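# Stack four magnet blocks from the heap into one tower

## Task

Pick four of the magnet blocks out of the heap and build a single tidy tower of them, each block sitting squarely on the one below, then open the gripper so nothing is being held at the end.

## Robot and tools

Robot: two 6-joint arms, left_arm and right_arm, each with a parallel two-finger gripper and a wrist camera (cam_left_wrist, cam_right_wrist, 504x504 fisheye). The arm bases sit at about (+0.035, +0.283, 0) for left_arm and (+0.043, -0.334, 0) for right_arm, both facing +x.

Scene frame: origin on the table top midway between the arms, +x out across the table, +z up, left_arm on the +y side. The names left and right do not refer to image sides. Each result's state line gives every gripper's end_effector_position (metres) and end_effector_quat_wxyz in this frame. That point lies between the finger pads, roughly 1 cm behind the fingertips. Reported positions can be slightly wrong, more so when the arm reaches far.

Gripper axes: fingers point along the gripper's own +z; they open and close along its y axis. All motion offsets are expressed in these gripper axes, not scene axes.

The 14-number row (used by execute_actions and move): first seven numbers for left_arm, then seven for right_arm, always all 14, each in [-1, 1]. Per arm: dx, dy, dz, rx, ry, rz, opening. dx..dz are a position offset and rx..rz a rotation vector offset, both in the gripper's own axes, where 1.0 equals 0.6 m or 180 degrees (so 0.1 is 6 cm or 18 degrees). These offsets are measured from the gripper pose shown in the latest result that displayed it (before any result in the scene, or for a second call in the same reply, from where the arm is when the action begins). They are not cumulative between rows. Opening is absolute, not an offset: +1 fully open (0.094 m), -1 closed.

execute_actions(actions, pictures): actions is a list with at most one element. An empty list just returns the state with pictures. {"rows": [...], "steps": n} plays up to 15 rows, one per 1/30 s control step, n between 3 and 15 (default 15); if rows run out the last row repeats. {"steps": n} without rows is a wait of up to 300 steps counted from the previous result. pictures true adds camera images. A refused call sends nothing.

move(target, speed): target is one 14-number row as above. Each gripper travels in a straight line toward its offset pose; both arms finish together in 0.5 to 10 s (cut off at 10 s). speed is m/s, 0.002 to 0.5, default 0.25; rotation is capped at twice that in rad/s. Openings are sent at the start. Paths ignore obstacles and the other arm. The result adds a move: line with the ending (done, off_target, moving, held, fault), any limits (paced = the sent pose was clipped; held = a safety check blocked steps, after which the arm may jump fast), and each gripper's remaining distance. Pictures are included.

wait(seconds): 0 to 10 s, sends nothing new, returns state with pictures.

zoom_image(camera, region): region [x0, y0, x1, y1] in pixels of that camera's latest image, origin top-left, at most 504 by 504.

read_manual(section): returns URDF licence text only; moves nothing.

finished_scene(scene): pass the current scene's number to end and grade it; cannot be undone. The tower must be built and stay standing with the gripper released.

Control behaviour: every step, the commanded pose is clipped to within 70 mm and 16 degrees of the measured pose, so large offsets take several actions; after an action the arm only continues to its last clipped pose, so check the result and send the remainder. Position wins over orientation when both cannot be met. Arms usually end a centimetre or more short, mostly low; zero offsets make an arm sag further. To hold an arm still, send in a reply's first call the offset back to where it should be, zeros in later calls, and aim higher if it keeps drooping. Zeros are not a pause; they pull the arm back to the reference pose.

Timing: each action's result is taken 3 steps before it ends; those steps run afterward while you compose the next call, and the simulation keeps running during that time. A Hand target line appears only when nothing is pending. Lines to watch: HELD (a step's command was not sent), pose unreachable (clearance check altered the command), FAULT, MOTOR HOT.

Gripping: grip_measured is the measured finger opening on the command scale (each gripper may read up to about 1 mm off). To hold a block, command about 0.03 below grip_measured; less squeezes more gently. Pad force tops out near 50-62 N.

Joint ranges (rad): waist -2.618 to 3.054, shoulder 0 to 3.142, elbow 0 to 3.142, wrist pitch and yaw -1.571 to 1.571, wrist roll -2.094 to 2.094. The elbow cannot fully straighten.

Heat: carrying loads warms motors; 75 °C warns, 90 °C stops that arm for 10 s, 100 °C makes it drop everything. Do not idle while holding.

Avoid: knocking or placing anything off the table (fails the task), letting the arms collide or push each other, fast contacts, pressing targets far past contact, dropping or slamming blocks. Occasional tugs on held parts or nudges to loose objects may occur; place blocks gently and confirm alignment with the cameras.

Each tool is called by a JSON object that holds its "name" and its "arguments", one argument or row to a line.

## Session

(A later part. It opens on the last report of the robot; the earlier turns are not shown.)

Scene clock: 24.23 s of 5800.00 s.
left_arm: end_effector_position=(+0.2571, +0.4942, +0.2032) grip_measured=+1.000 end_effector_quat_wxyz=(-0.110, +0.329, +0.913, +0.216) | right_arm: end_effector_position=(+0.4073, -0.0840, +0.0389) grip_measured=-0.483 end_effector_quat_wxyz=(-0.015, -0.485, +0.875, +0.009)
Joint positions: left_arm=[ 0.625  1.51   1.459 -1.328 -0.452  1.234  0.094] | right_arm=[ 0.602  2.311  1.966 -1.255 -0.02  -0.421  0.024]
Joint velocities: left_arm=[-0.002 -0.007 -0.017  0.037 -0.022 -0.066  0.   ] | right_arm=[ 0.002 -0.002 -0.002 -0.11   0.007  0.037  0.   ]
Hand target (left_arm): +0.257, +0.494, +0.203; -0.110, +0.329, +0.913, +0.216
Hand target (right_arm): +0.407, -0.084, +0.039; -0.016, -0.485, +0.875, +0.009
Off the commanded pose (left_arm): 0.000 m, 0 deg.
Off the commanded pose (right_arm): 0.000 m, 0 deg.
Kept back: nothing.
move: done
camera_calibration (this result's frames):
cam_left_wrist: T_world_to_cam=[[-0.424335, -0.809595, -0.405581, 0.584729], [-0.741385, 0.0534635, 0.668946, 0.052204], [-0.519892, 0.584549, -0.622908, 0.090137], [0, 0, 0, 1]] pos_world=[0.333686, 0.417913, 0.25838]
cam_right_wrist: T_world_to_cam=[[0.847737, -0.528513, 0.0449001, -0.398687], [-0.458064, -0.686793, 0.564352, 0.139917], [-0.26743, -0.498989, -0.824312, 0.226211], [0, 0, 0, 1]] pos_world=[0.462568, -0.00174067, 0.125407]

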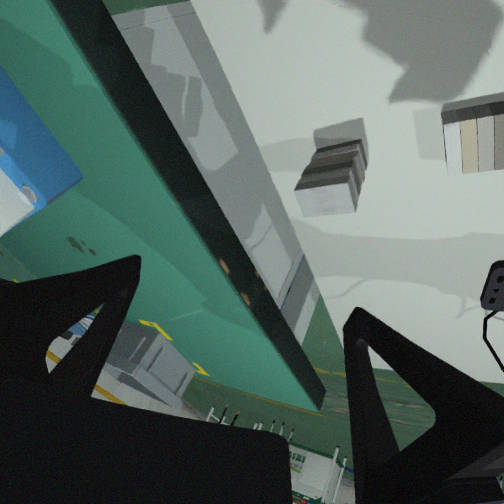

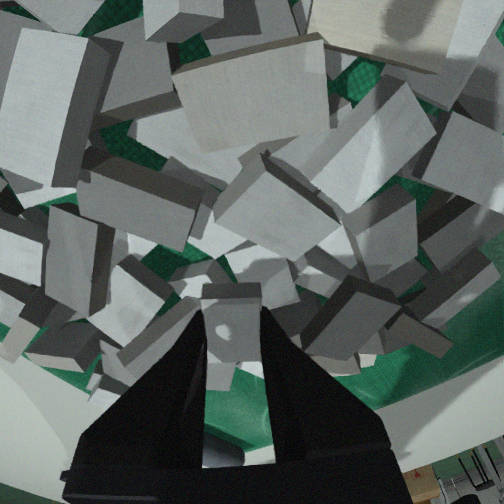

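{"name": "move", "arguments": {
  "target": [0,0,0,0,0,0,1,0,0,-0.095,0,-0.008,0,-0.53],
  "speed": 0.15
}}

{"name": "move", "arguments": {
  "target": [0,0,0,0,0,0,1,0.143,0.127,-0.005,0,0,0.684,-0.53],
  "speed": 0.5
}}

Scene clock: 25.50 s of 5800.00 s.
left_arm: end_effector_position=(+0.2571, +0.4942, +0.2032) grip_measured=+1.000 end_effector_quat_wxyz=(-0.110, +0.329, +0.913, +0.216) | right_arm: end_effector_position=(+0.4032, -0.0867, +0.0790) grip_measured=-0.483 end_effector_quat_wxyz=(-0.026, -0.484, +0.874, +0.008)
Joint positions: left_arm=[ 0.625  1.51   1.459 -1.328 -0.452  1.234  0.094] | right_arm=[ 0.602  2.307  2.118 -1.432 -0.02  -0.421  0.024]
Joint velocities: left_arm=[-0.017  0.022  0.012 -0.007 -0.037  0.037  0.   ] | right_arm=[-0.012  0.027  0.012 -0.007  0.007  0.051 -0.001]
Hand target (left_arm): +0.257, +0.494, +0.203; -0.110, +0.329, +0.913, +0.216
Hand target (right_arm): +0.408, -0.084, +0.096; -0.004, -0.485, +0.875, +0.015
Off the commanded pose (left_arm): 0.000 m, 0 deg.
Off the commanded pose (right_arm): 0.018 m, 3 deg.
Kept back: nothing.
move: off_target (right_arm)
camera_calibration (this result's frames):
cam_left_wrist: T_world_to_cam=[[-0.424335, -0.809595, -0.405581, 0.584729], [-0.741385, 0.0534635, 0.668946, 0.052204], [-0.519892, 0.584549, -0.622908, 0.090137], [0, 0, 0, 1]] pos_world=[0.333686, 0.417913, 0.25838]
cam_right_wrist: T_world_to_cam=[[0.848444, -0.528038, 0.0363115, -0.398049], [-0.448097, -0.680096, 0.58024, 0.108856], [-0.281693, -0.508572, -0.813636, 0.260886], [0, 0, 0, 1]] pos_world=[0.45999, -0.00347272, 0.163558]

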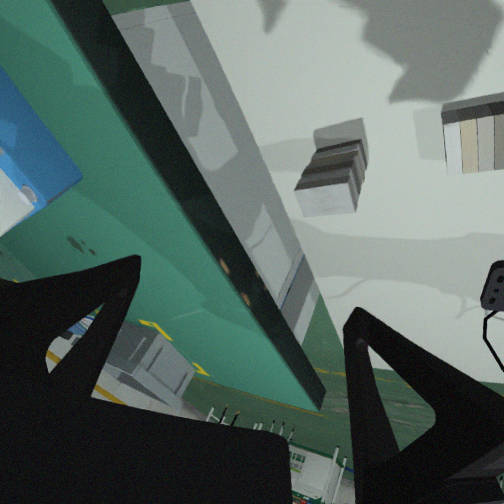

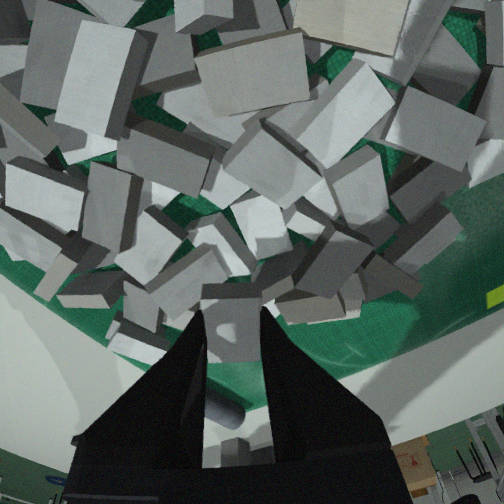

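Scene clock: 28.40 s of 5800.00 s.
left_arm: end_effector_position=(+0.2571, +0.4942, +0.2032) grip_measured=+1.000 end_effector_quat_wxyz=(-0.110, +0.329, +0.913, +0.216) | right_arm: end_effector_position=(+0.2955, -0.1199, +0.0791) grip_measured=-0.484 end_effector_quat_wxyz=(-0.026, +0.539, +0.842, -0.027)
Joint positions: left_arm=[ 0.625  1.51   1.459 -1.328 -0.452  1.234  0.094] | right_arm=[ 0.693  1.876  1.462 -1.225 -0.033  1.821  0.024]
Joint velocities: left_arm=[ 0.022 -0.007 -0.002 -0.022  0.022  0.037  0.   ] | right_arm=[-0.017 -0.002 -0.002  0.037 -0.037  0.037 -0.001]
Hand target (left_arm): +0.257, +0.494, +0.203; -0.110, +0.329, +0.913, +0.216
Hand target (right_arm): +0.293, -0.119, +0.085; -0.019, +0.538, +0.842, -0.020
Off the commanded pose (left_arm): 0.000 m, 0 deg.
Off the commanded pose (right_arm): 0.009 m, 1 deg.
Kept back: nothing.
move: done
camera_calibration (this result's frames):
cam_left_wrist: T_world_to_cam=[[-0.424335, -0.809595, -0.405581, 0.584729], [-0.741385, 0.0534635, 0.668946, 0.052204], [-0.519892, 0.584549, -0.622908, 0.090137], [0, 0, 0, 1]] pos_world=[0.333686, 0.417913, 0.25838]
cam_right_wrist: T_world_to_cam=[[-0.89723, -0.415753, 0.148753, 0.196233], [-0.271704, 0.785369, 0.556212, 0.163495], [-0.348072, 0.458633, -0.817619, 0.349658], [0, 0, 0, 1]] pos_world=[0.342195, -0.207185, 0.165759]

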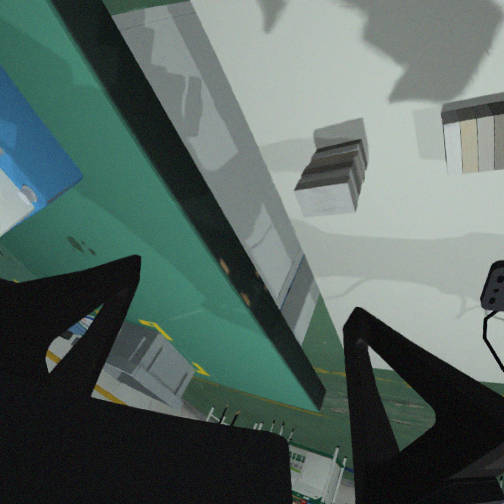

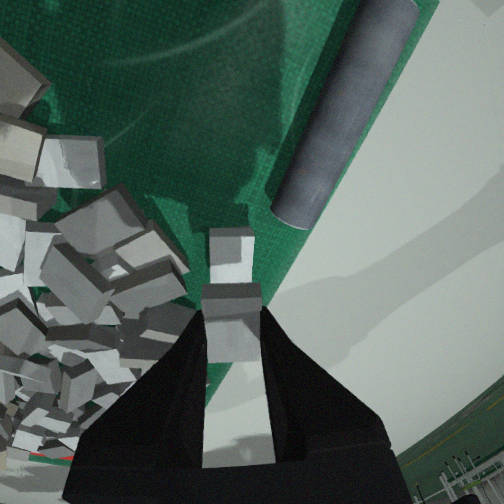

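{"name": "move", "arguments": {
  "target": [0,0,0,0,0,0,1,0.003,-0.006,0.043,-0.023,-0.005,0,-0.53],
  "speed": 0.08
}}

{"name": "zoom_image", "arguments": {
  "camera": "cam_right_wrist",
  "region": [130, 200, 350, 400]
}}

Scene clock: 29.67 s of 5800.00 s.
left_arm: end_effector_position=(+0.2571, +0.4942, +0.2032) grip_measured=+1.000 end_effector_quat_wxyz=(-0.110, +0.329, +0.913, +0.216) | right_arm: end_effector_position=(+0.2904, -0.1193, +0.0473) grip_measured=-0.484 end_effector_quat_wxyz=(-0.013, +0.540, +0.842, -0.007)
Joint positions: left_arm=[ 0.625  1.51   1.459 -1.328 -0.452  1.234  0.094] | right_arm=[ 0.711  1.849  1.299 -1.042 -0.022  1.841  0.024]
Joint velocities: left_arm=[-0.002 -0.007 -0.027  0.066 -0.022  0.037  0.   ] | right_arm=[-0.002  0.012 -0.012  0.022  0.007  0.022 -0.   ]
Hand target (left_arm): +0.257, +0.494, +0.203; -0.110, +0.329, +0.913, +0.216
Hand target (right_arm): +0.290, -0.121, +0.053; -0.000, +0.539, +0.843, -0.001
Off the commanded pose (left_arm): 0.000 m, 0 deg.
Off the commanded pose (right_arm): 0.006 m, 2 deg.
Kept back: nothing.
move: done
camera_calibration (this result's frames):
cam_left_wrist: T_world_to_cam=[[-0.424335, -0.809595, -0.405581, 0.584729], [-0.741385, 0.0534635, 0.668946, 0.052204], [-0.519892, 0.584549, -0.622908, 0.090137], [0, 0, 0, 1]] pos_world=[0.333686, 0.417913, 0.25838]
cam_right_wrist: T_world_to_cam=[[-0.903566, -0.416335, 0.101159, 0.200694], [-0.294344, 0.774767, 0.559551, 0.184432], [-0.311336, 0.475816, -0.822599, 0.313242], [0, 0, 0, 1]] pos_world=[0.33315, -0.208381, 0.134171]

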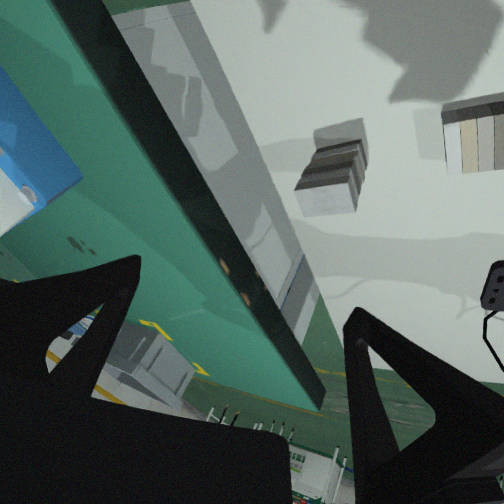

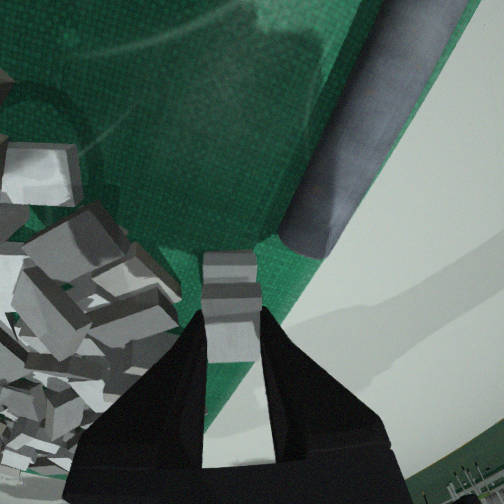

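Region (130, 200, 350, 400) of cam_right_wrist's 504x504 image, scaled by 2.291, with more detail than that image has; it fills the top 458 rows of this view, and the rest is white.

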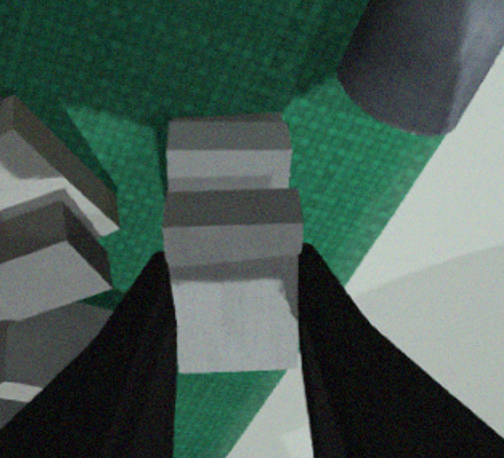

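{"name": "move", "arguments": {
  "target": [0,0,0,0,0,0,1,0,0,0.019,0,0,0,-0.53],
  "speed": 0.04
}}

{"name": "zoom_image", "arguments": {
  "camera": "cam_right_wrist",
  "region": [130, 200, 350, 400]
}}

Scene clock: 30.70 s of 5800.00 s.
left_arm: end_effector_position=(+0.2571, +0.4942, +0.2032) grip_measured=+1.000 end_effector_quat_wxyz=(-0.110, +0.329, +0.913, +0.216) | right_arm: end_effector_position=(+0.2924, -0.1177, +0.0390) grip_measured=-0.484 end_effector_quat_wxyz=(-0.012, +0.540, +0.842, -0.002)
Joint positions: left_arm=[ 0.625  1.51   1.459 -1.328 -0.452  1.234  0.094] | right_arm=[ 0.711  1.859  1.278 -1.002 -0.021  1.841  0.024]
Joint velocities: left_arm=[-0.007 -0.017 -0.012 -0.081 -0.051 -0.081  0.   ] | right_arm=[-0.007  0.022 -0.002  0.037 -0.066  0.007 -0.   ]
Hand target (left_arm): +0.257, +0.494, +0.203; -0.110, +0.329, +0.913, +0.216
Hand target (right_arm): +0.290, -0.119, +0.036; -0.013, +0.540, +0.842, -0.007
Off the commanded pose (left_arm): 0.000 m, 0 deg.
Off the commanded pose (right_arm): 0.004 m, 1 deg.
Kept back: nothing.
move: done
camera_calibration (this result's frames):
cam_left_wrist: T_world_to_cam=[[-0.424335, -0.809595, -0.405581, 0.584729], [-0.741385, 0.0534635, 0.668946, 0.052204], [-0.519892, 0.584549, -0.622908, 0.090137], [0, 0, 0, 1]] pos_world=[0.333686, 0.417913, 0.25838]
cam_right_wrist: T_world_to_cam=[[-0.904264, -0.416884, 0.0922734, 0.2044], [-0.29841, 0.771619, 0.561743, 0.189189], [-0.305381, 0.480429, -0.82215, 0.305064], [0, 0, 0, 1]] pos_world=[0.334448, -0.207332, 0.125673]

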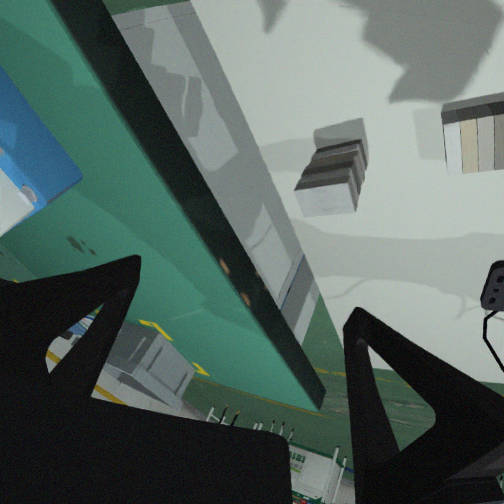

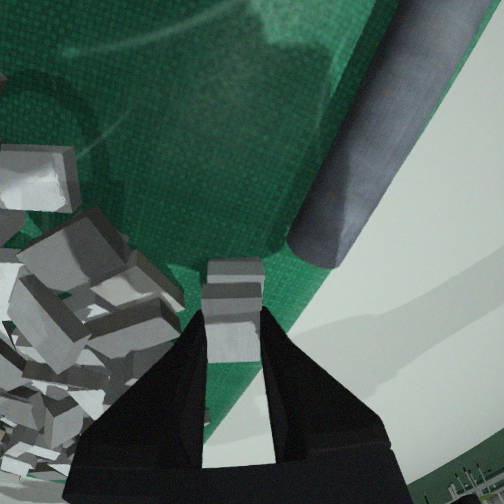

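Region (130, 200, 350, 400) of cam_right_wrist's 504x504 image, scaled by 2.291, with more detail than that image has; it fills the top 458 rows of this view, and the rest is white.

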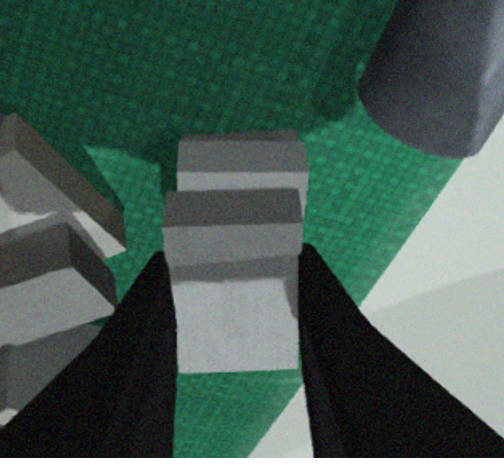

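{"name": "move", "arguments": {
  "target": [0,0,0,0,0,0,1,0,0,0,0,0,0,-0.3]
}}

{"name": "move", "arguments": {
  "target": [0,0,0,0,0,0,1,0,0,-0.09,0,0,0,-0.3]
}}

{"name": "move", "arguments": {
  "target": [0,0,0,0,0,0,1,-0.14,0.192,-0.005,-0.015,0,-0.34,-0.15],
  "speed": 0.4
}}

Scene clock: 31.63 s of 5800.00 s.
left_arm: end_effector_position=(+0.2571, +0.4942, +0.2032) grip_measured=+1.000 end_effector_quat_wxyz=(-0.110, +0.329, +0.913, +0.216) | right_arm: end_effector_position=(+0.2927, -0.1175, +0.0390) grip_measured=-0.302 end_effector_quat_wxyz=(-0.012, +0.540, +0.842, -0.002)
Joint positions: left_arm=[ 0.625  1.51   1.459 -1.328 -0.452  1.234  0.094] | right_arm=[ 0.711  1.859  1.278 -1.    -0.021  1.841  0.033]
Joint velocities: left_arm=[-0.022 -0.007  0.002 -0.081 -0.037 -0.007  0.   ] | right_arm=[-0.007 -0.012 -0.007  0.095  0.022 -0.007 -0.001]
Hand target (left_arm): +0.257, +0.494, +0.203; -0.110, +0.329, +0.913, +0.216
Hand target (right_arm): +0.292, -0.118, +0.039; -0.012, +0.540, +0.842, -0.002
Off the commanded pose (left_arm): 0.000 m, 0 deg.
Off the commanded pose (right_arm): 0.000 m, 0 deg.
Kept back: nothing.
move: done
camera_calibration (this result's frames):
cam_left_wrist: T_world_to_cam=[[-0.424335, -0.809595, -0.405581, 0.584729], [-0.741385, 0.0534635, 0.668946, 0.052204], [-0.519892, 0.584549, -0.622908, 0.090137], [0, 0, 0, 1]] pos_world=[0.333686, 0.417913, 0.25838]
cam_right_wrist: T_world_to_cam=[[-0.904371, -0.416974, 0.0908084, 0.204842], [-0.299066, 0.771066, 0.562153, 0.1892], [-0.304423, 0.481237, -0.822033, 0.304842], [0, 0, 0, 1]] pos_world=[0.334637, -0.207173, 0.125629]

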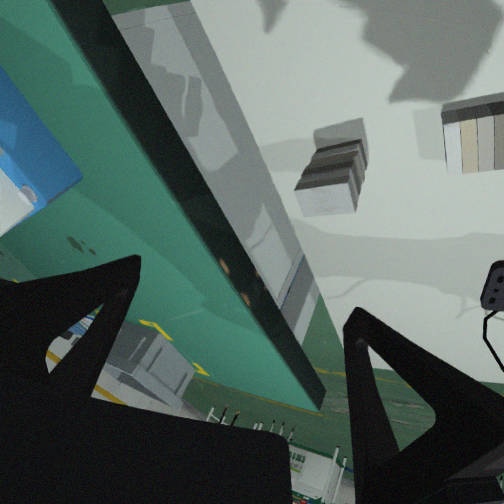

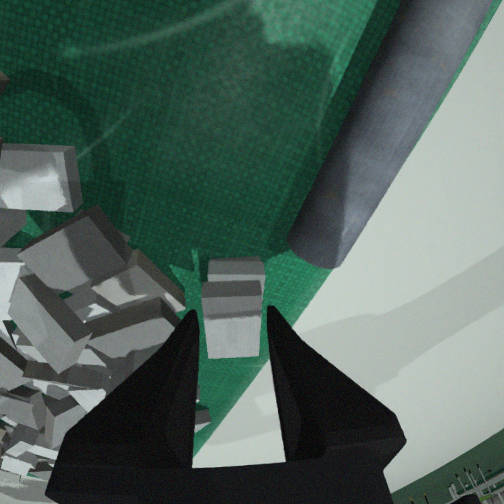

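Scene clock: 32.67 s of 5800.00 s.
left_arm: end_effector_position=(+0.2571, +0.4942, +0.2032) grip_measured=+1.000 end_effector_quat_wxyz=(-0.110, +0.329, +0.913, +0.216) | right_arm: end_effector_position=(+0.2909, -0.1189, +0.0830) grip_measured=-0.302 end_effector_quat_wxyz=(-0.014, +0.540, +0.842, -0.010)
Joint positions: left_arm=[ 0.625  1.51   1.459 -1.328 -0.452  1.234  0.094] | right_arm=[ 0.711  1.824  1.413 -1.187 -0.021  1.841  0.033]
Joint velocities: left_arm=[-0.007  0.012  0.002 -0.051  0.007 -0.095  0.   ] | right_arm=[-0.007 -0.012 -0.022 -0.051 -0.051 -0.022 -0.   ]
Hand target (left_arm): +0.257, +0.494, +0.203; -0.110, +0.329, +0.913, +0.216
Hand target (right_arm): +0.293, -0.118, +0.093; -0.012, +0.540, +0.842, -0.002
Off the commanded pose (left_arm): 0.000 m, 0 deg.
Off the commanded pose (right_arm): 0.010 m, 1 deg.
Kept back: nothing.
move: done
camera_calibration (this result's frames):
cam_left_wrist: T_world_to_cam=[[-0.424335, -0.809595, -0.405581, 0.584729], [-0.741385, 0.0534635, 0.668946, 0.052204], [-0.519892, 0.584549, -0.622908, 0.090137], [0, 0, 0, 1]] pos_world=[0.333686, 0.417913, 0.25838]
cam_right_wrist: T_world_to_cam=[[-0.903102, -0.415904, 0.106911, 0.197102], [-0.291882, 0.777126, 0.557567, 0.164066], [-0.314977, 0.472335, -0.823219, 0.34332], [0, 0, 0, 1]] pos_world=[0.334029, -0.207686, 0.170077]

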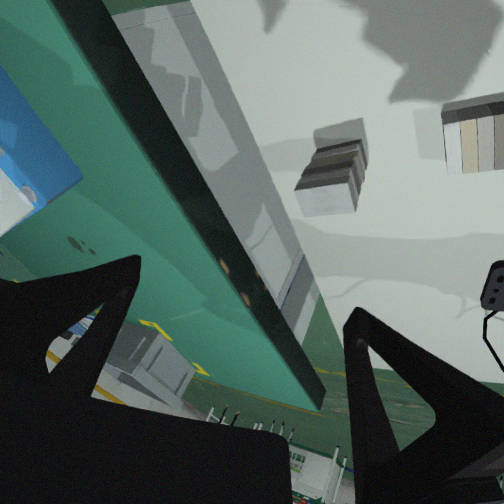

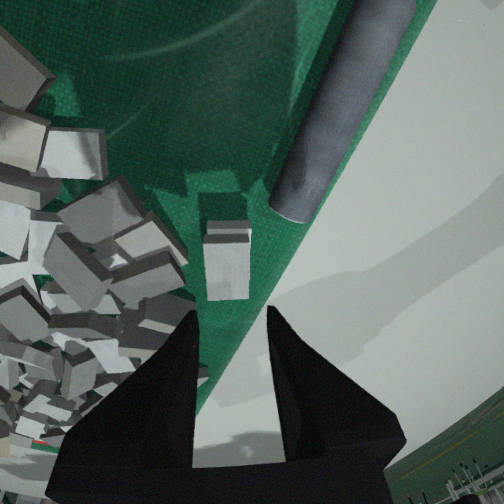

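Scene clock: 34.73 s of 5800.00 s.
left_arm: end_effector_position=(+0.2571, +0.4942, +0.2032) grip_measured=+1.000 end_effector_quat_wxyz=(-0.110, +0.329, +0.913, +0.216) | right_arm: end_effector_position=(+0.4251, -0.1469, +0.0796) grip_measured=-0.152 end_effector_quat_wxyz=(-0.010, +0.038, +0.999, +0.014)
Joint positions: left_arm=[ 0.625  1.51   1.459 -1.328 -0.452  1.234  0.094] | right_arm=[ 0.45   2.195  1.936 -1.317 -0.034  0.514  0.04 ]
Joint velocities: left_arm=[ 0.012  0.002 -0.017 -0.037  0.037 -0.095  0.   ] | right_arm=[-0.022  0.017  0.002 -0.066  0.037 -0.007 -0.001]
Hand target (left_arm): +0.257, +0.494, +0.203; -0.110, +0.329, +0.913, +0.216
Hand target (right_arm): +0.431, -0.146, +0.085; -0.004, +0.036, +0.999, +0.020
Off the commanded pose (left_arm): 0.000 m, 0 deg.
Off the commanded pose (right_arm): 0.006 m, 1 deg.
Kept back: nothing.
move: done
camera_calibration (this result's frames):
cam_left_wrist: T_world_to_cam=[[-0.424335, -0.809595, -0.405581, 0.584729], [-0.741385, 0.0534635, 0.668946, 0.052204], [-0.519892, 0.584549, -0.622908, 0.090137], [0, 0, 0, 1]] pos_world=[0.333686, 0.417913, 0.25838]
cam_right_wrist: T_world_to_cam=[[-0.0733084, -0.996112, 0.0488646, -0.126346], [-0.819203, 0.0880885, 0.566699, 0.34905], [-0.568799, 0.00151372, -0.822475, 0.434604], [0, 0, 0, 1]] pos_world=[0.523883, -0.15726, 0.165818]

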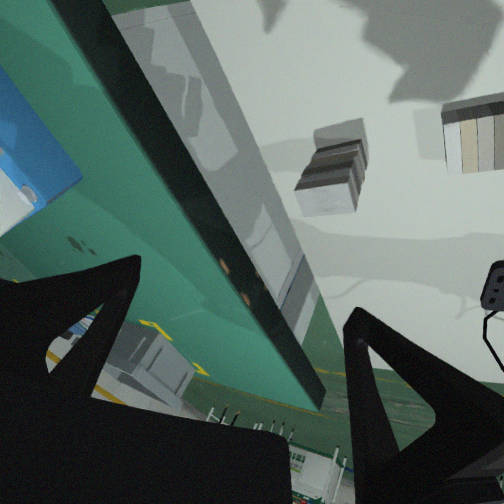

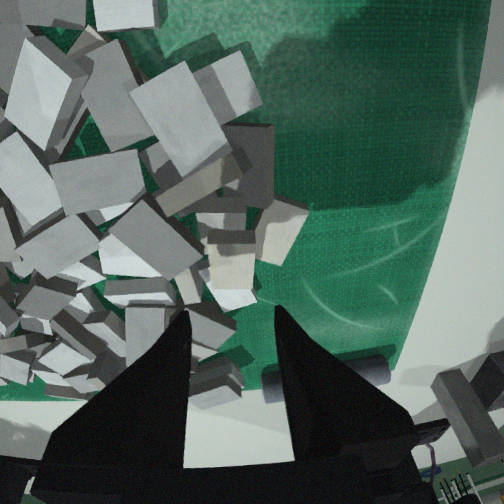

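{"name": "execute_actions", "arguments": {
  "actions": []
}}

{"name": "move", "arguments": {
  "target": [0,0,0,0,0,0,1,0,0,0.06,0,0,0,-0.15],
  "speed": 0.1
}}

Scene clock: 35.17 s of 5800.00 s.
left_arm: end_effector_position=(+0.2571, +0.4942, +0.2032) grip_measured=+1.000 end_effector_quat_wxyz=(-0.110, +0.329, +0.913, +0.216) | right_arm: end_effector_position=(+0.4247, -0.1471, +0.0796) grip_measured=-0.152 end_effector_quat_wxyz=(-0.011, +0.036, +0.999, +0.013)
Joint positions: left_arm=[ 0.625  1.51   1.459 -1.328 -0.452  1.234  0.094] | right_arm=[ 0.45   2.195  1.936 -1.319 -0.034  0.512  0.04 ]
Joint velocities: left_arm=[-0.002 -0.007 -0.002 -0.007 -0.037 -0.051  0.   ] | right_arm=[-0.007 -0.007 -0.007  0.022  0.022 -0.051 -0.001]
Hand target (left_arm): +0.257, +0.494, +0.203; -0.110, +0.329, +0.913, +0.216
Hand target (right_arm): +0.431, -0.146, +0.085; -0.004, +0.036, +0.999, +0.020
Off the commanded pose (left_arm): 0.000 m, 0 deg.
Off the commanded pose (right_arm): 0.006 m, 1 deg.
Kept back: nothing.
Steps of this call (steps 1 to 13: nothing new was sent). Readings (end_effector_position):
1: left_arm (+0.2571, +0.4942, +0.2032) | right_arm (+0.4250, -0.1469, +0.0796)
2: left_arm (+0.2571, +0.4942, +0.2032) | right_arm (+0.4250, -0.1469, +0.0796)
4: left_arm (+0.2571, +0.4942, +0.2032) | right_arm (+0.4248, -0.1470, +0.0796)
8: left_arm (+0.2571, +0.4942, +0.2032) | right_arm (+0.4247, -0.1471, +0.0796)
13: the state above
camera_calibration (this result's frames):
cam_left_wrist: T_world_to_cam=[[-0.424335, -0.809595, -0.405581, 0.584729], [-0.741385, 0.0534635, 0.668946, 0.052204], [-0.519892, 0.584549, -0.622908, 0.090137], [0, 0, 0, 1]] pos_world=[0.333686, 0.417913, 0.25838]
cam_right_wrist: T_world_to_cam=[[-0.0709648, -0.996247, 0.0495605, -0.127603], [-0.818655, 0.0865572, 0.567725, 0.348242], [-0.569884, -0.00028449, -0.821725, 0.434548], [0, 0, 0, 1]] pos_world=[0.523677, -0.157143, 0.165697]

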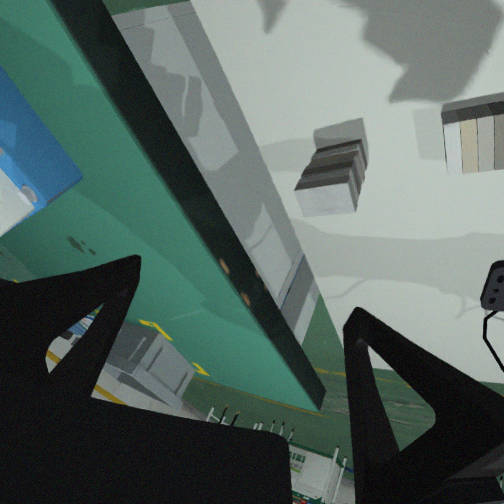

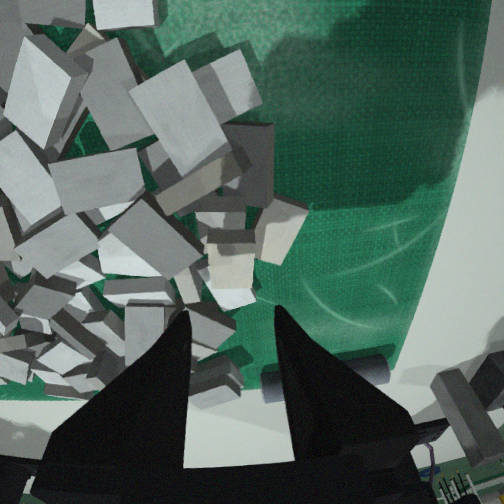

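Scene clock: 36.13 s of 5800.00 s.
left_arm: end_effector_position=(+0.2571, +0.4942, +0.2032) grip_measured=+1.000 end_effector_quat_wxyz=(-0.110, +0.329, +0.913, +0.216) | right_arm: end_effector_position=(+0.4234, -0.1477, +0.0451) grip_measured=-0.152 end_effector_quat_wxyz=(-0.015, +0.036, +0.999, +0.011)
Joint positions: left_arm=[ 0.625  1.51   1.459 -1.328 -0.452  1.234  0.094] | right_arm=[ 0.45   2.211  1.824 -1.199 -0.034  0.512  0.04 ]
Joint velocities: left_arm=[ 0.002  0.017 -0.017 -0.007  0.051  0.037  0.   ] | right_arm=[-0.002  0.007  0.007 -0.022 -0.022  0.037 -0.001]
Hand target (left_arm): +0.257, +0.494, +0.203; -0.110, +0.329, +0.913, +0.216
Hand target (right_arm): +0.424, -0.147, +0.044; -0.011, +0.036, +0.999, +0.013
Off the commanded pose (left_arm): 0.000 m, 0 deg.
Off the commanded pose (right_arm): 0.002 m, 0 deg.
Kept back: nothing.
move: done
camera_calibration (this result's frames):
cam_left_wrist: T_world_to_cam=[[-0.424335, -0.809595, -0.405581, 0.584729], [-0.741385, 0.0534635, 0.668946, 0.052204], [-0.519892, 0.584549, -0.622908, 0.090137], [0, 0, 0, 1]] pos_world=[0.333686, 0.417913, 0.25838]
cam_right_wrist: T_world_to_cam=[[-0.0705728, -0.996063, 0.0536544, -0.126914], [-0.814321, 0.0885946, 0.573614, 0.36503], [-0.576109, -0.00321041, -0.817367, 0.407454], [0, 0, 0, 1]] pos_world=[0.523033, -0.157446, 0.130462]

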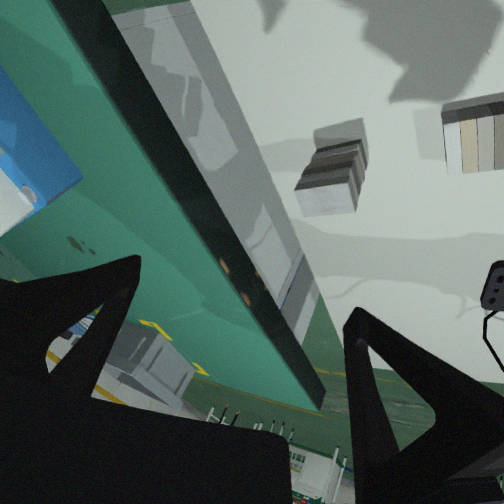

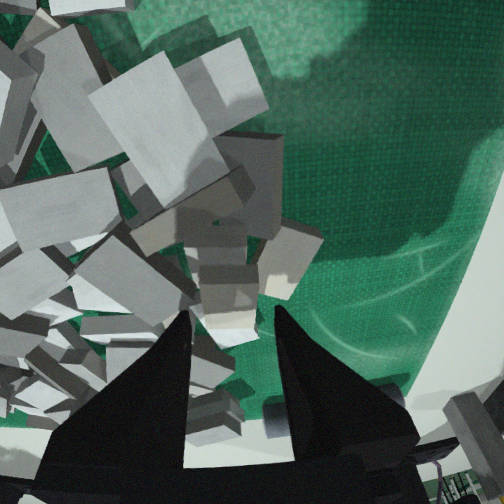

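{"name": "move", "arguments": {
  "target": [0,0,0,0,0,0,1,-0.008,0,0.022,0,0,0,-0.2],
  "speed": 0.05
}}

{"name": "zoom_image", "arguments": {
  "camera": "cam_right_wrist",
  "region": [130,200,350,400]
}}

Scene clock: 37.10 s of 5800.00 s.
left_arm: end_effector_position=(+0.2571, +0.4942, +0.2032) grip_measured=+1.000 end_effector_quat_wxyz=(-0.110, +0.329, +0.913, +0.216) | right_arm: end_effector_position=(+0.4248, -0.1470, +0.0353) grip_measured=-0.198 end_effector_quat_wxyz=(-0.019, +0.037, +0.999, +0.009)
Joint positions: left_arm=[ 0.625  1.51   1.459 -1.328 -0.452  1.234  0.094] | right_arm=[ 0.45   2.235  1.824 -1.185 -0.034  0.512  0.038]
Joint velocities: left_arm=[-0.007  0.002  0.007  0.037  0.007 -0.007  0.   ] | right_arm=[ 0.017 -0.007  0.007  0.11  -0.066 -0.007 -0.   ]
Hand target (left_arm): +0.257, +0.494, +0.203; -0.110, +0.329, +0.913, +0.216
Hand target (right_arm): +0.428, -0.148, +0.032; -0.015, +0.036, +0.999, +0.011
Off the commanded pose (left_arm): 0.000 m, 0 deg.
Off the commanded pose (right_arm): 0.005 m, 1 deg.
Kept back: nothing.
move: done
camera_calibration (this result's frames):
cam_left_wrist: T_world_to_cam=[[-0.424335, -0.809595, -0.405581, 0.584729], [-0.741385, 0.0534635, 0.668946, 0.052204], [-0.519892, 0.584549, -0.622908, 0.090137], [0, 0, 0, 1]] pos_world=[0.333686, 0.417913, 0.25838]
cam_right_wrist: T_world_to_cam=[[-0.0700492, -0.995817, 0.0586736, -0.12601], [-0.80894, 0.0911237, 0.580786, 0.369539], [-0.583702, -0.00677988, -0.811939, 0.402765], [0, 0, 0, 1]] pos_world=[0.525203, -0.156426, 0.119791]

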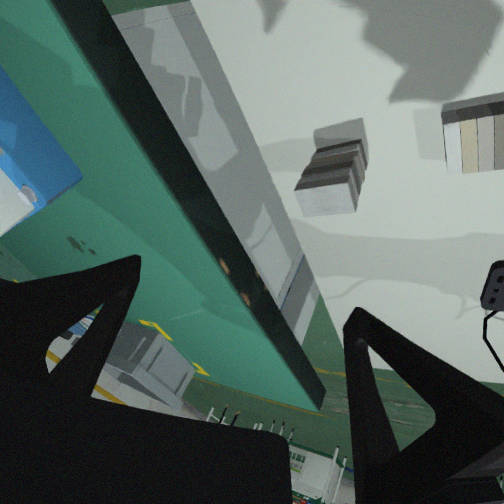

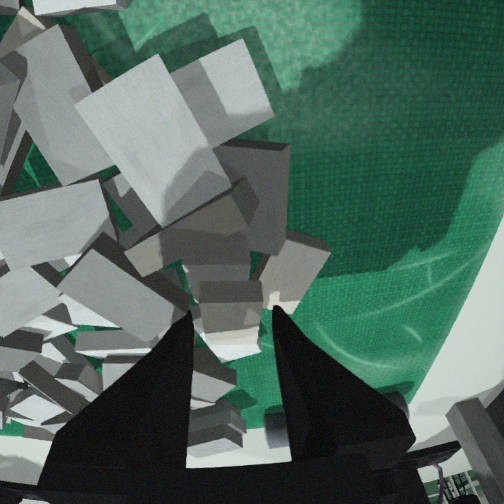

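Region (130, 200, 350, 400) of cam_right_wrist's 504x504 image, scaled by 2.291, with more detail than that image has; it fills the top 458 rows of this view, and the rest is white.

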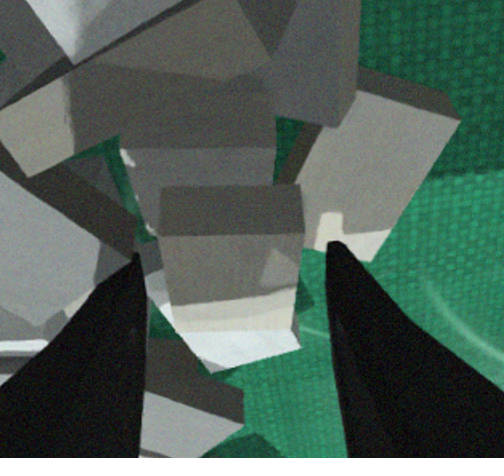

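{"name": "move", "arguments": {
  "target": [0,0,0,0,0,0,1,0,0,0.017,0,0,0,-0.3],
  "speed": 0.04
}}

{"name": "execute_actions", "arguments": {
  "actions": [
    {"rows":[[0,0,0,0,0,0,1,0,0,0,0,0,0,-0.53]],"steps":12}
  ]
}}

{"name": "move", "arguments": {
  "target": [0,0,0,0,0,0,1,0,0,-0.11,0,0,0,-0.53],
  "speed": 0.15
}}

{"name": "zoom_image", "arguments": {
  "camera": "cam_right_wrist",
  "region": [130,200,350,400]
}}

Scene clock: 38.03 s of 5800.00 s.
left_arm: end_effector_position=(+0.2571, +0.4942, +0.2032) grip_measured=+1.000 end_effector_quat_wxyz=(-0.110, +0.329, +0.913, +0.216) | right_arm: end_effector_position=(+0.4243, -0.1473, +0.0307) grip_measured=-0.298 end_effector_quat_wxyz=(-0.019, +0.037, +0.999, +0.009)
Joint positions: left_arm=[ 0.625  1.51   1.459 -1.328 -0.452  1.234  0.094] | right_arm=[ 0.45   2.235  1.805 -1.166 -0.034  0.512  0.033]
Joint velocities: left_arm=[-0.017  0.012 -0.007 -0.022 -0.095  0.11   0.   ] | right_arm=[ 0.002 -0.022  0.007  0.022  0.022 -0.007 -0.   ]
Hand target (left_arm): +0.257, +0.494, +0.203; -0.110, +0.329, +0.913, +0.216
Hand target (right_arm): +0.425, -0.147, +0.025; -0.019, +0.037, +0.999, +0.009
Off the commanded pose (left_arm): 0.000 m, 0 deg.
Off the commanded pose (right_arm): 0.006 m, 0 deg.
Kept back: nothing.
move: done
camera_calibration (this result's frames):
cam_left_wrist: T_world_to_cam=[[-0.424335, -0.809595, -0.405581, 0.584729], [-0.741385, 0.0534635, 0.668946, 0.052204], [-0.519892, 0.584549, -0.622908, 0.090137], [0, 0, 0, 1]] pos_world=[0.333686, 0.417913, 0.25838]
cam_right_wrist: T_world_to_cam=[[-0.0701097, -0.995845, 0.0581162, -0.125973], [-0.809542, 0.0908411, 0.579992, 0.372085], [-0.582861, -0.00638445, -0.812547, 0.398414], [0, 0, 0, 1]] pos_world=[0.524607, -0.156706, 0.115245]

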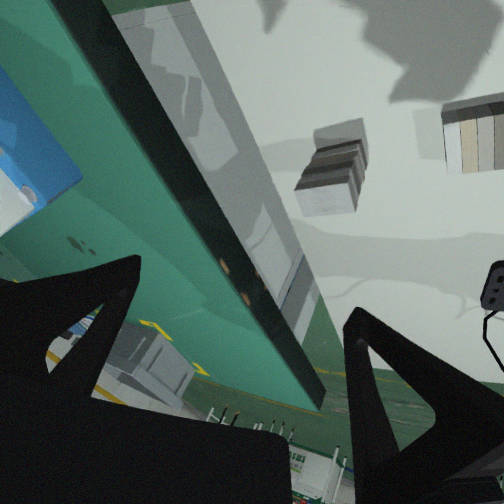

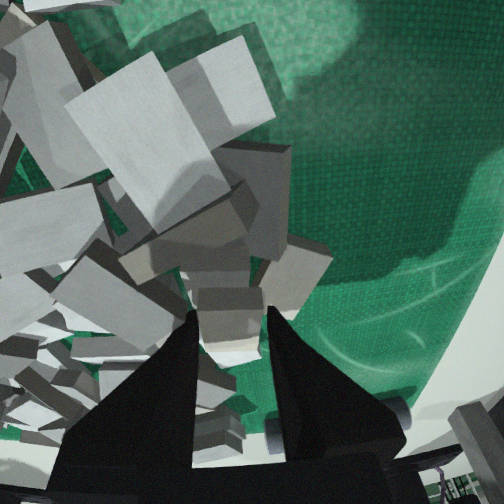

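Scene clock: 38.33 s of 5800.00 s.
left_arm: end_effector_position=(+0.2571, +0.4942, +0.2032) grip_measured=+1.000 end_effector_quat_wxyz=(-0.110, +0.329, +0.913, +0.216) | right_arm: end_effector_position=(+0.4242, -0.1471, +0.0307) grip_measured=-0.472 end_effector_quat_wxyz=(-0.019, +0.037, +0.999, +0.010)
Joint positions: left_arm=[ 0.625  1.51   1.459 -1.328 -0.452  1.234  0.094] | right_arm=[ 0.45   2.235  1.805 -1.166 -0.034  0.512  0.025]
Joint velocities: left_arm=[ 0.007  0.002 -0.007 -0.037  0.022 -0.051  0.   ] | right_arm=[-0.007 -0.012 -0.002 -0.051  0.007  0.095 -0.   ]
Steps of this call (steps 1 to 9: the first 9 steps of this action). Readings (end_effector_position):
1: left_arm (+0.2571, +0.4942, +0.2032) | right_arm (+0.4243, -0.1472, +0.0307)
2: left_arm (+0.2571, +0.4942, +0.2032) | right_arm (+0.4242, -0.1471, +0.0307)
4: left_arm (+0.2571, +0.4942, +0.2032) | right_arm (+0.4242, -0.1471, +0.0307)
8: left_arm (+0.2571, +0.4942, +0.2032) | right_arm (+0.4242, -0.1471, +0.0307)
9: the state above

Scene clock: 39.63 s of 5800.00 s.
left_arm: end_effector_position=(+0.2571, +0.4942, +0.2032) grip_measured=+1.000 end_effector_quat_wxyz=(-0.110, +0.329, +0.913, +0.216) | right_arm: end_effector_position=(+0.4198, -0.1492, +0.0827) grip_measured=-0.472 end_effector_quat_wxyz=(-0.036, +0.037, +0.999, +0.001)
Joint positions: left_arm=[ 0.625  1.51   1.459 -1.328 -0.452  1.234  0.094] | right_arm=[ 0.45   2.235  2.011 -1.409 -0.034  0.512  0.025]
Joint velocities: left_arm=[-0.002 -0.012  0.002  0.022 -0.066 -0.095  0.   ] | right_arm=[-0.007  0.012  0.002 -0.066  0.051  0.007 -0.001]
Hand target (left_arm): +0.257, +0.494, +0.203; -0.110, +0.329, +0.913, +0.216
Hand target (right_arm): +0.425, -0.148, +0.096; -0.019, +0.037, +0.999, +0.010
Off your previous action's commanded pose (left_arm): 0.000 m, 0 deg at its last step (step 3 of this call).
Off your previous action's commanded pose (right_arm): 0.000 m, 0 deg at its last step (step 3 of this call).
Off the commanded pose (left_arm): 0.000 m, 0 deg.
Off the commanded pose (right_arm): 0.015 m, 2 deg.
Kept back: nothing.
move: off_target (right_arm)
camera_calibration (this result's frames):
cam_left_wrist: T_world_to_cam=[[-0.424335, -0.809595, -0.405581, 0.584729], [-0.741385, 0.0534635, 0.668946, 0.052204], [-0.519892, 0.584549, -0.622908, 0.090137], [0, 0, 0, 1]] pos_world=[0.333686, 0.417913, 0.25838]
cam_right_wrist: T_world_to_cam=[[-0.0678323, -0.994813, 0.075802, -0.133523], [-0.789074, 0.0999874, 0.606106, 0.329039], [-0.610541, -0.0186998, -0.791763, 0.446188], [0, 0, 0, 1]] pos_world=[0.522995, -0.157387, 0.163964]

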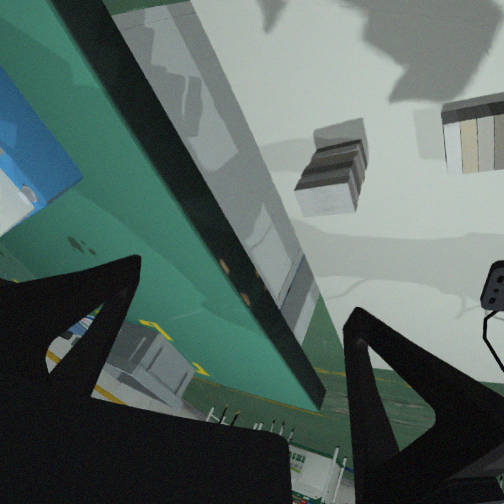

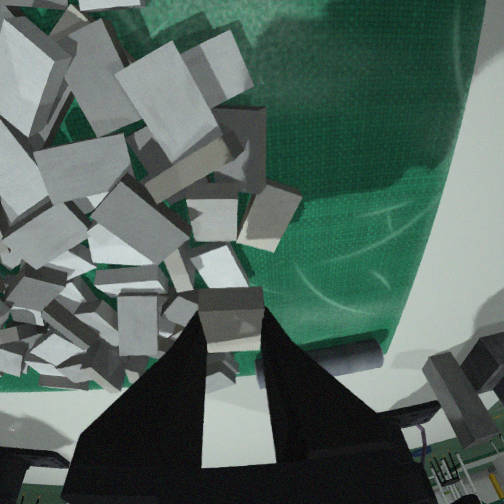

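Region (130, 200, 350, 400) of cam_right_wrist's 504x504 image, scaled by 2.291, with more detail than that image has; it fills the top 458 rows of this view, and the rest is white.

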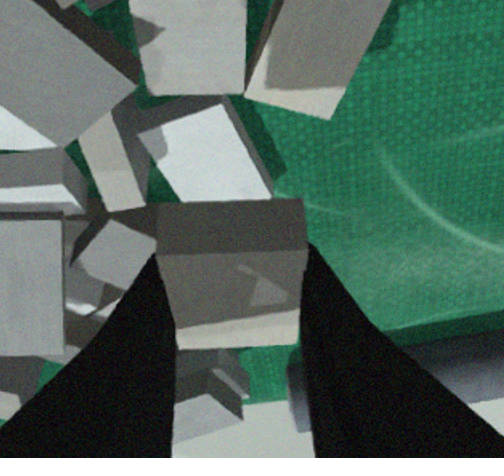

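{"name": "move", "arguments": {
  "target": [0,0,0,0,0,0,1,0.218,0.036,-0.015,0,0,0.34,-0.53],
  "speed": 0.3
}}

Scene clock: 42.30 s of 5800.00 s.
left_arm: end_effector_position=(+0.2571, +0.4942, +0.2032) grip_measured=+1.000 end_effector_quat_wxyz=(-0.110, +0.329, +0.913, +0.216) | right_arm: end_effector_position=(+0.2946, -0.1193, +0.0915) grip_measured=-0.473 end_effector_quat_wxyz=(-0.036, +0.539, +0.841, -0.027)
Joint positions: left_arm=[ 0.625  1.51   1.459 -1.328 -0.452  1.234  0.094] | right_arm=[ 0.687  1.873  1.507 -1.278 -0.05   1.816  0.025]
Joint velocities: left_arm=[-0.007 -0.002 -0.012  0.037 -0.022 -0.051  0.   ] | right_arm=[-0.002 -0.017  0.002  0.022 -0.095  0.022 -0.   ]
Hand target (left_arm): +0.257, +0.494, +0.203; -0.110, +0.329, +0.913, +0.216
Hand target (right_arm): +0.292, -0.119, +0.097; -0.031, +0.540, +0.841, -0.020
Off the commanded pose (left_arm): 0.000 m, 0 deg.
Off the commanded pose (right_arm): 0.010 m, 1 deg.
Kept back: nothing.
move: done
camera_calibration (this result's frames):
cam_left_wrist: T_world_to_cam=[[-0.424335, -0.809595, -0.405581, 0.584729], [-0.741385, 0.0534635, 0.668946, 0.052204], [-0.519892, 0.584549, -0.622908, 0.090137], [0, 0, 0, 1]] pos_world=[0.333686, 0.417913, 0.25838]
cam_right_wrist: T_world_to_cam=[[-0.895872, -0.415178, 0.158246, 0.192624], [-0.261257, 0.780314, 0.568204, 0.151065], [-0.359387, 0.467695, -0.807529, 0.362741], [0, 0, 0, 1]] pos_world=[0.342398, -0.207557, 0.176606]

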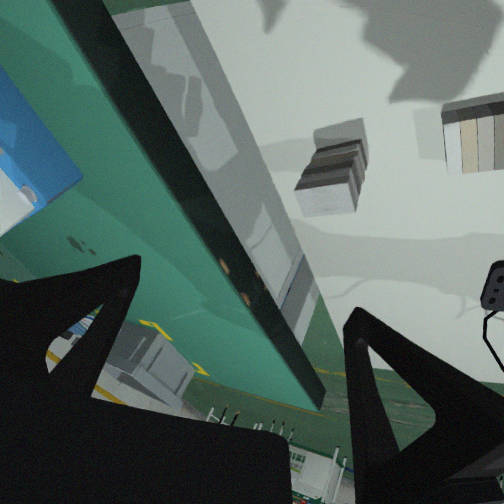

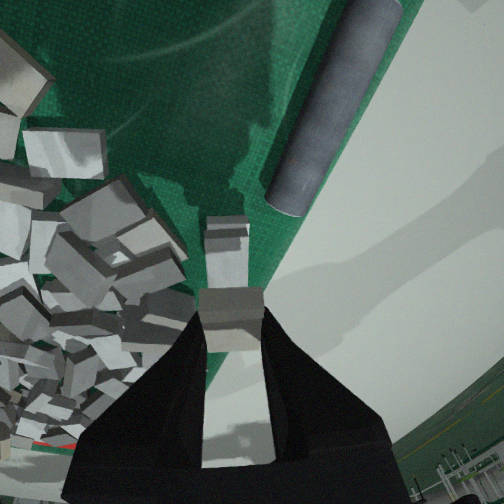

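{"name": "move", "arguments": {
  "target": [0,0,0,0,0,0,1,0.006,-0.003,0.045,-0.03,0.062,0,-0.53],
  "speed": 0.15
}}

{"name": "zoom_image", "arguments": {
  "camera": "cam_right_wrist",
  "region": [130,200,350,400]
}}

Scene clock: 43.87 s of 5800.00 s.
left_arm: end_effector_position=(+0.2571, +0.4942, +0.2032) grip_measured=+1.000 end_effector_quat_wxyz=(-0.110, +0.329, +0.913, +0.216) | right_arm: end_effector_position=(+0.2886, -0.1153, +0.0584) grip_measured=-0.473 end_effector_quat_wxyz=(-0.092, +0.540, +0.835, +0.054)
Joint positions: left_arm=[ 0.625  1.51   1.459 -1.328 -0.452  1.234  0.094] | right_arm=[ 0.621  1.79   1.254 -1.003 -0.212  1.762  0.025]
Joint velocities: left_arm=[-0.012 -0.012 -0.002  0.095  0.022 -0.007  0.   ] | right_arm=[-0.007 -0.012  0.022  0.022 -0.095 -0.051 -0.001]
Hand target (left_arm): +0.257, +0.494, +0.203; -0.110, +0.329, +0.913, +0.216
Hand target (right_arm): +0.289, -0.117, +0.065; -0.091, +0.540, +0.834, +0.066
Off the commanded pose (left_arm): 0.000 m, 0 deg.
Off the commanded pose (right_arm): 0.007 m, 1 deg.
Kept back: nothing.
move: done
camera_calibration (this result's frames):
cam_left_wrist: T_world_to_cam=[[-0.424335, -0.809595, -0.405581, 0.584729], [-0.741385, 0.0534635, 0.668946, 0.052204], [-0.519892, 0.584549, -0.622908, 0.090137], [0, 0, 0, 1]] pos_world=[0.333686, 0.417913, 0.25838]
cam_right_wrist: T_world_to_cam=[[-0.901373, -0.425092, 0.0826104, 0.198951], [-0.244861, 0.657655, 0.712414, 0.137909], [-0.35717, 0.621922, -0.69688, 0.342641], [0, 0, 0, 1]] pos_world=[0.335479, -0.21922, 0.124097]

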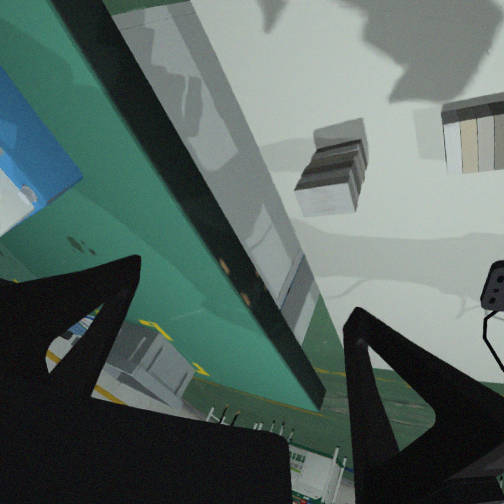

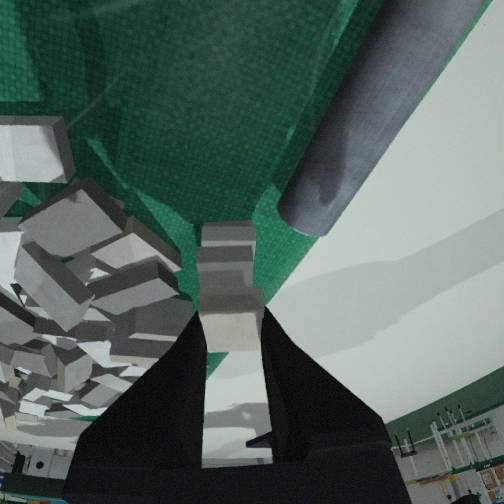

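Region (130, 200, 350, 400) of cam_right_wrist's 504x504 image, scaled by 2.291, with more detail than that image has; it fills the top 458 rows of this view, and the rest is white.

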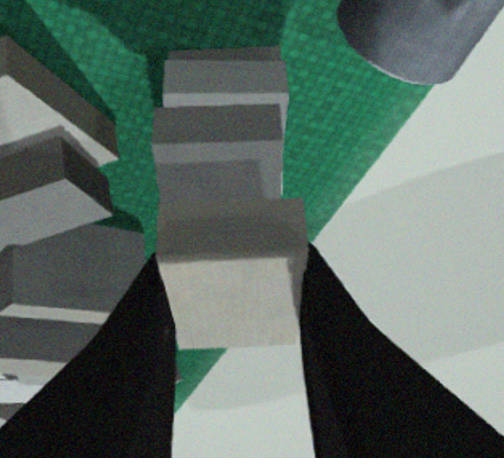

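{"name": "move", "arguments": {
  "target": [0,0,0,0,0,0,1,-0.004,0.008,0.015,0,0,0,-0.53],
  "speed": 0.03
}}

{"name": "zoom_image", "arguments": {
  "camera": "cam_right_wrist",
  "region": [130,200,350,400]
}}

Scene clock: 44.83 s of 5800.00 s.
left_arm: end_effector_position=(+0.2571, +0.4942, +0.2032) grip_measured=+1.000 end_effector_quat_wxyz=(-0.110, +0.329, +0.913, +0.216) | right_arm: end_effector_position=(+0.2924, -0.1125, +0.0510) grip_measured=-0.473 end_effector_quat_wxyz=(-0.092, +0.540, +0.835, +0.055)
Joint positions: left_arm=[ 0.625  1.51   1.459 -1.328 -0.452  1.234  0.094] | right_arm=[ 0.621  1.815  1.254 -0.977 -0.213  1.762  0.025]
Joint velocities: left_arm=[ 0.007  0.017 -0.017  0.081 -0.007  0.007  0.   ] | right_arm=[-0.022  0.022  0.007  0.081  0.037 -0.051 -0.   ]
Hand target (left_arm): +0.257, +0.494, +0.203; -0.110, +0.329, +0.913, +0.216
Hand target (right_arm): +0.293, -0.114, +0.049; -0.092, +0.540, +0.835, +0.054
Off the commanded pose (left_arm): 0.000 m, 0 deg.
Off the commanded pose (right_arm): 0.002 m, 0 deg.
Kept back: nothing.
move: done
camera_calibration (this result's frames):
cam_left_wrist: T_world_to_cam=[[-0.424335, -0.809595, -0.405581, 0.584729], [-0.741385, 0.0534635, 0.668946, 0.052204], [-0.519892, 0.584549, -0.622908, 0.090137], [0, 0, 0, 1]] pos_world=[0.333686, 0.417913, 0.25838]
cam_right_wrist: T_world_to_cam=[[-0.901429, -0.425237, 0.0812405, 0.204371], [-0.245456, 0.656579, 0.7132, 0.142263], [-0.35662, 0.622958, -0.696236, 0.336985], [0, 0, 0, 1]] pos_world=[0.33932, -0.216429, 0.116556]

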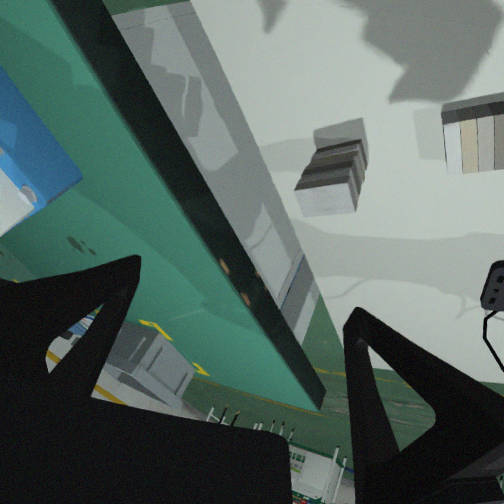

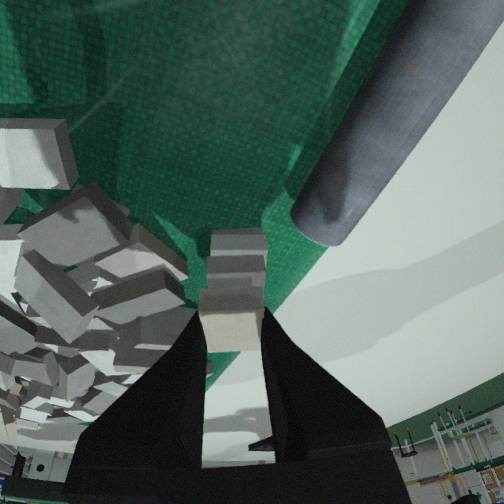

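Region (130, 200, 350, 400) of cam_right_wrist's 504x504 image, scaled by 2.291, with more detail than that image has; it fills the top 458 rows of this view, and the rest is white.

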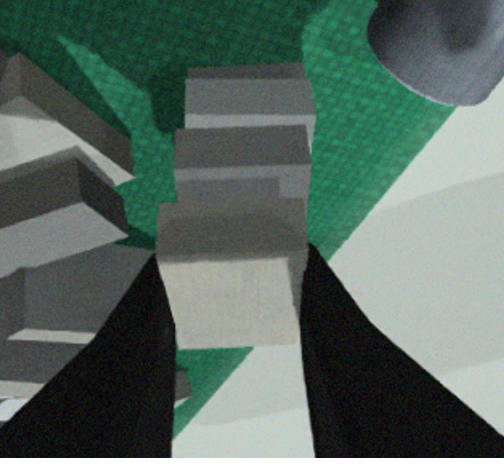

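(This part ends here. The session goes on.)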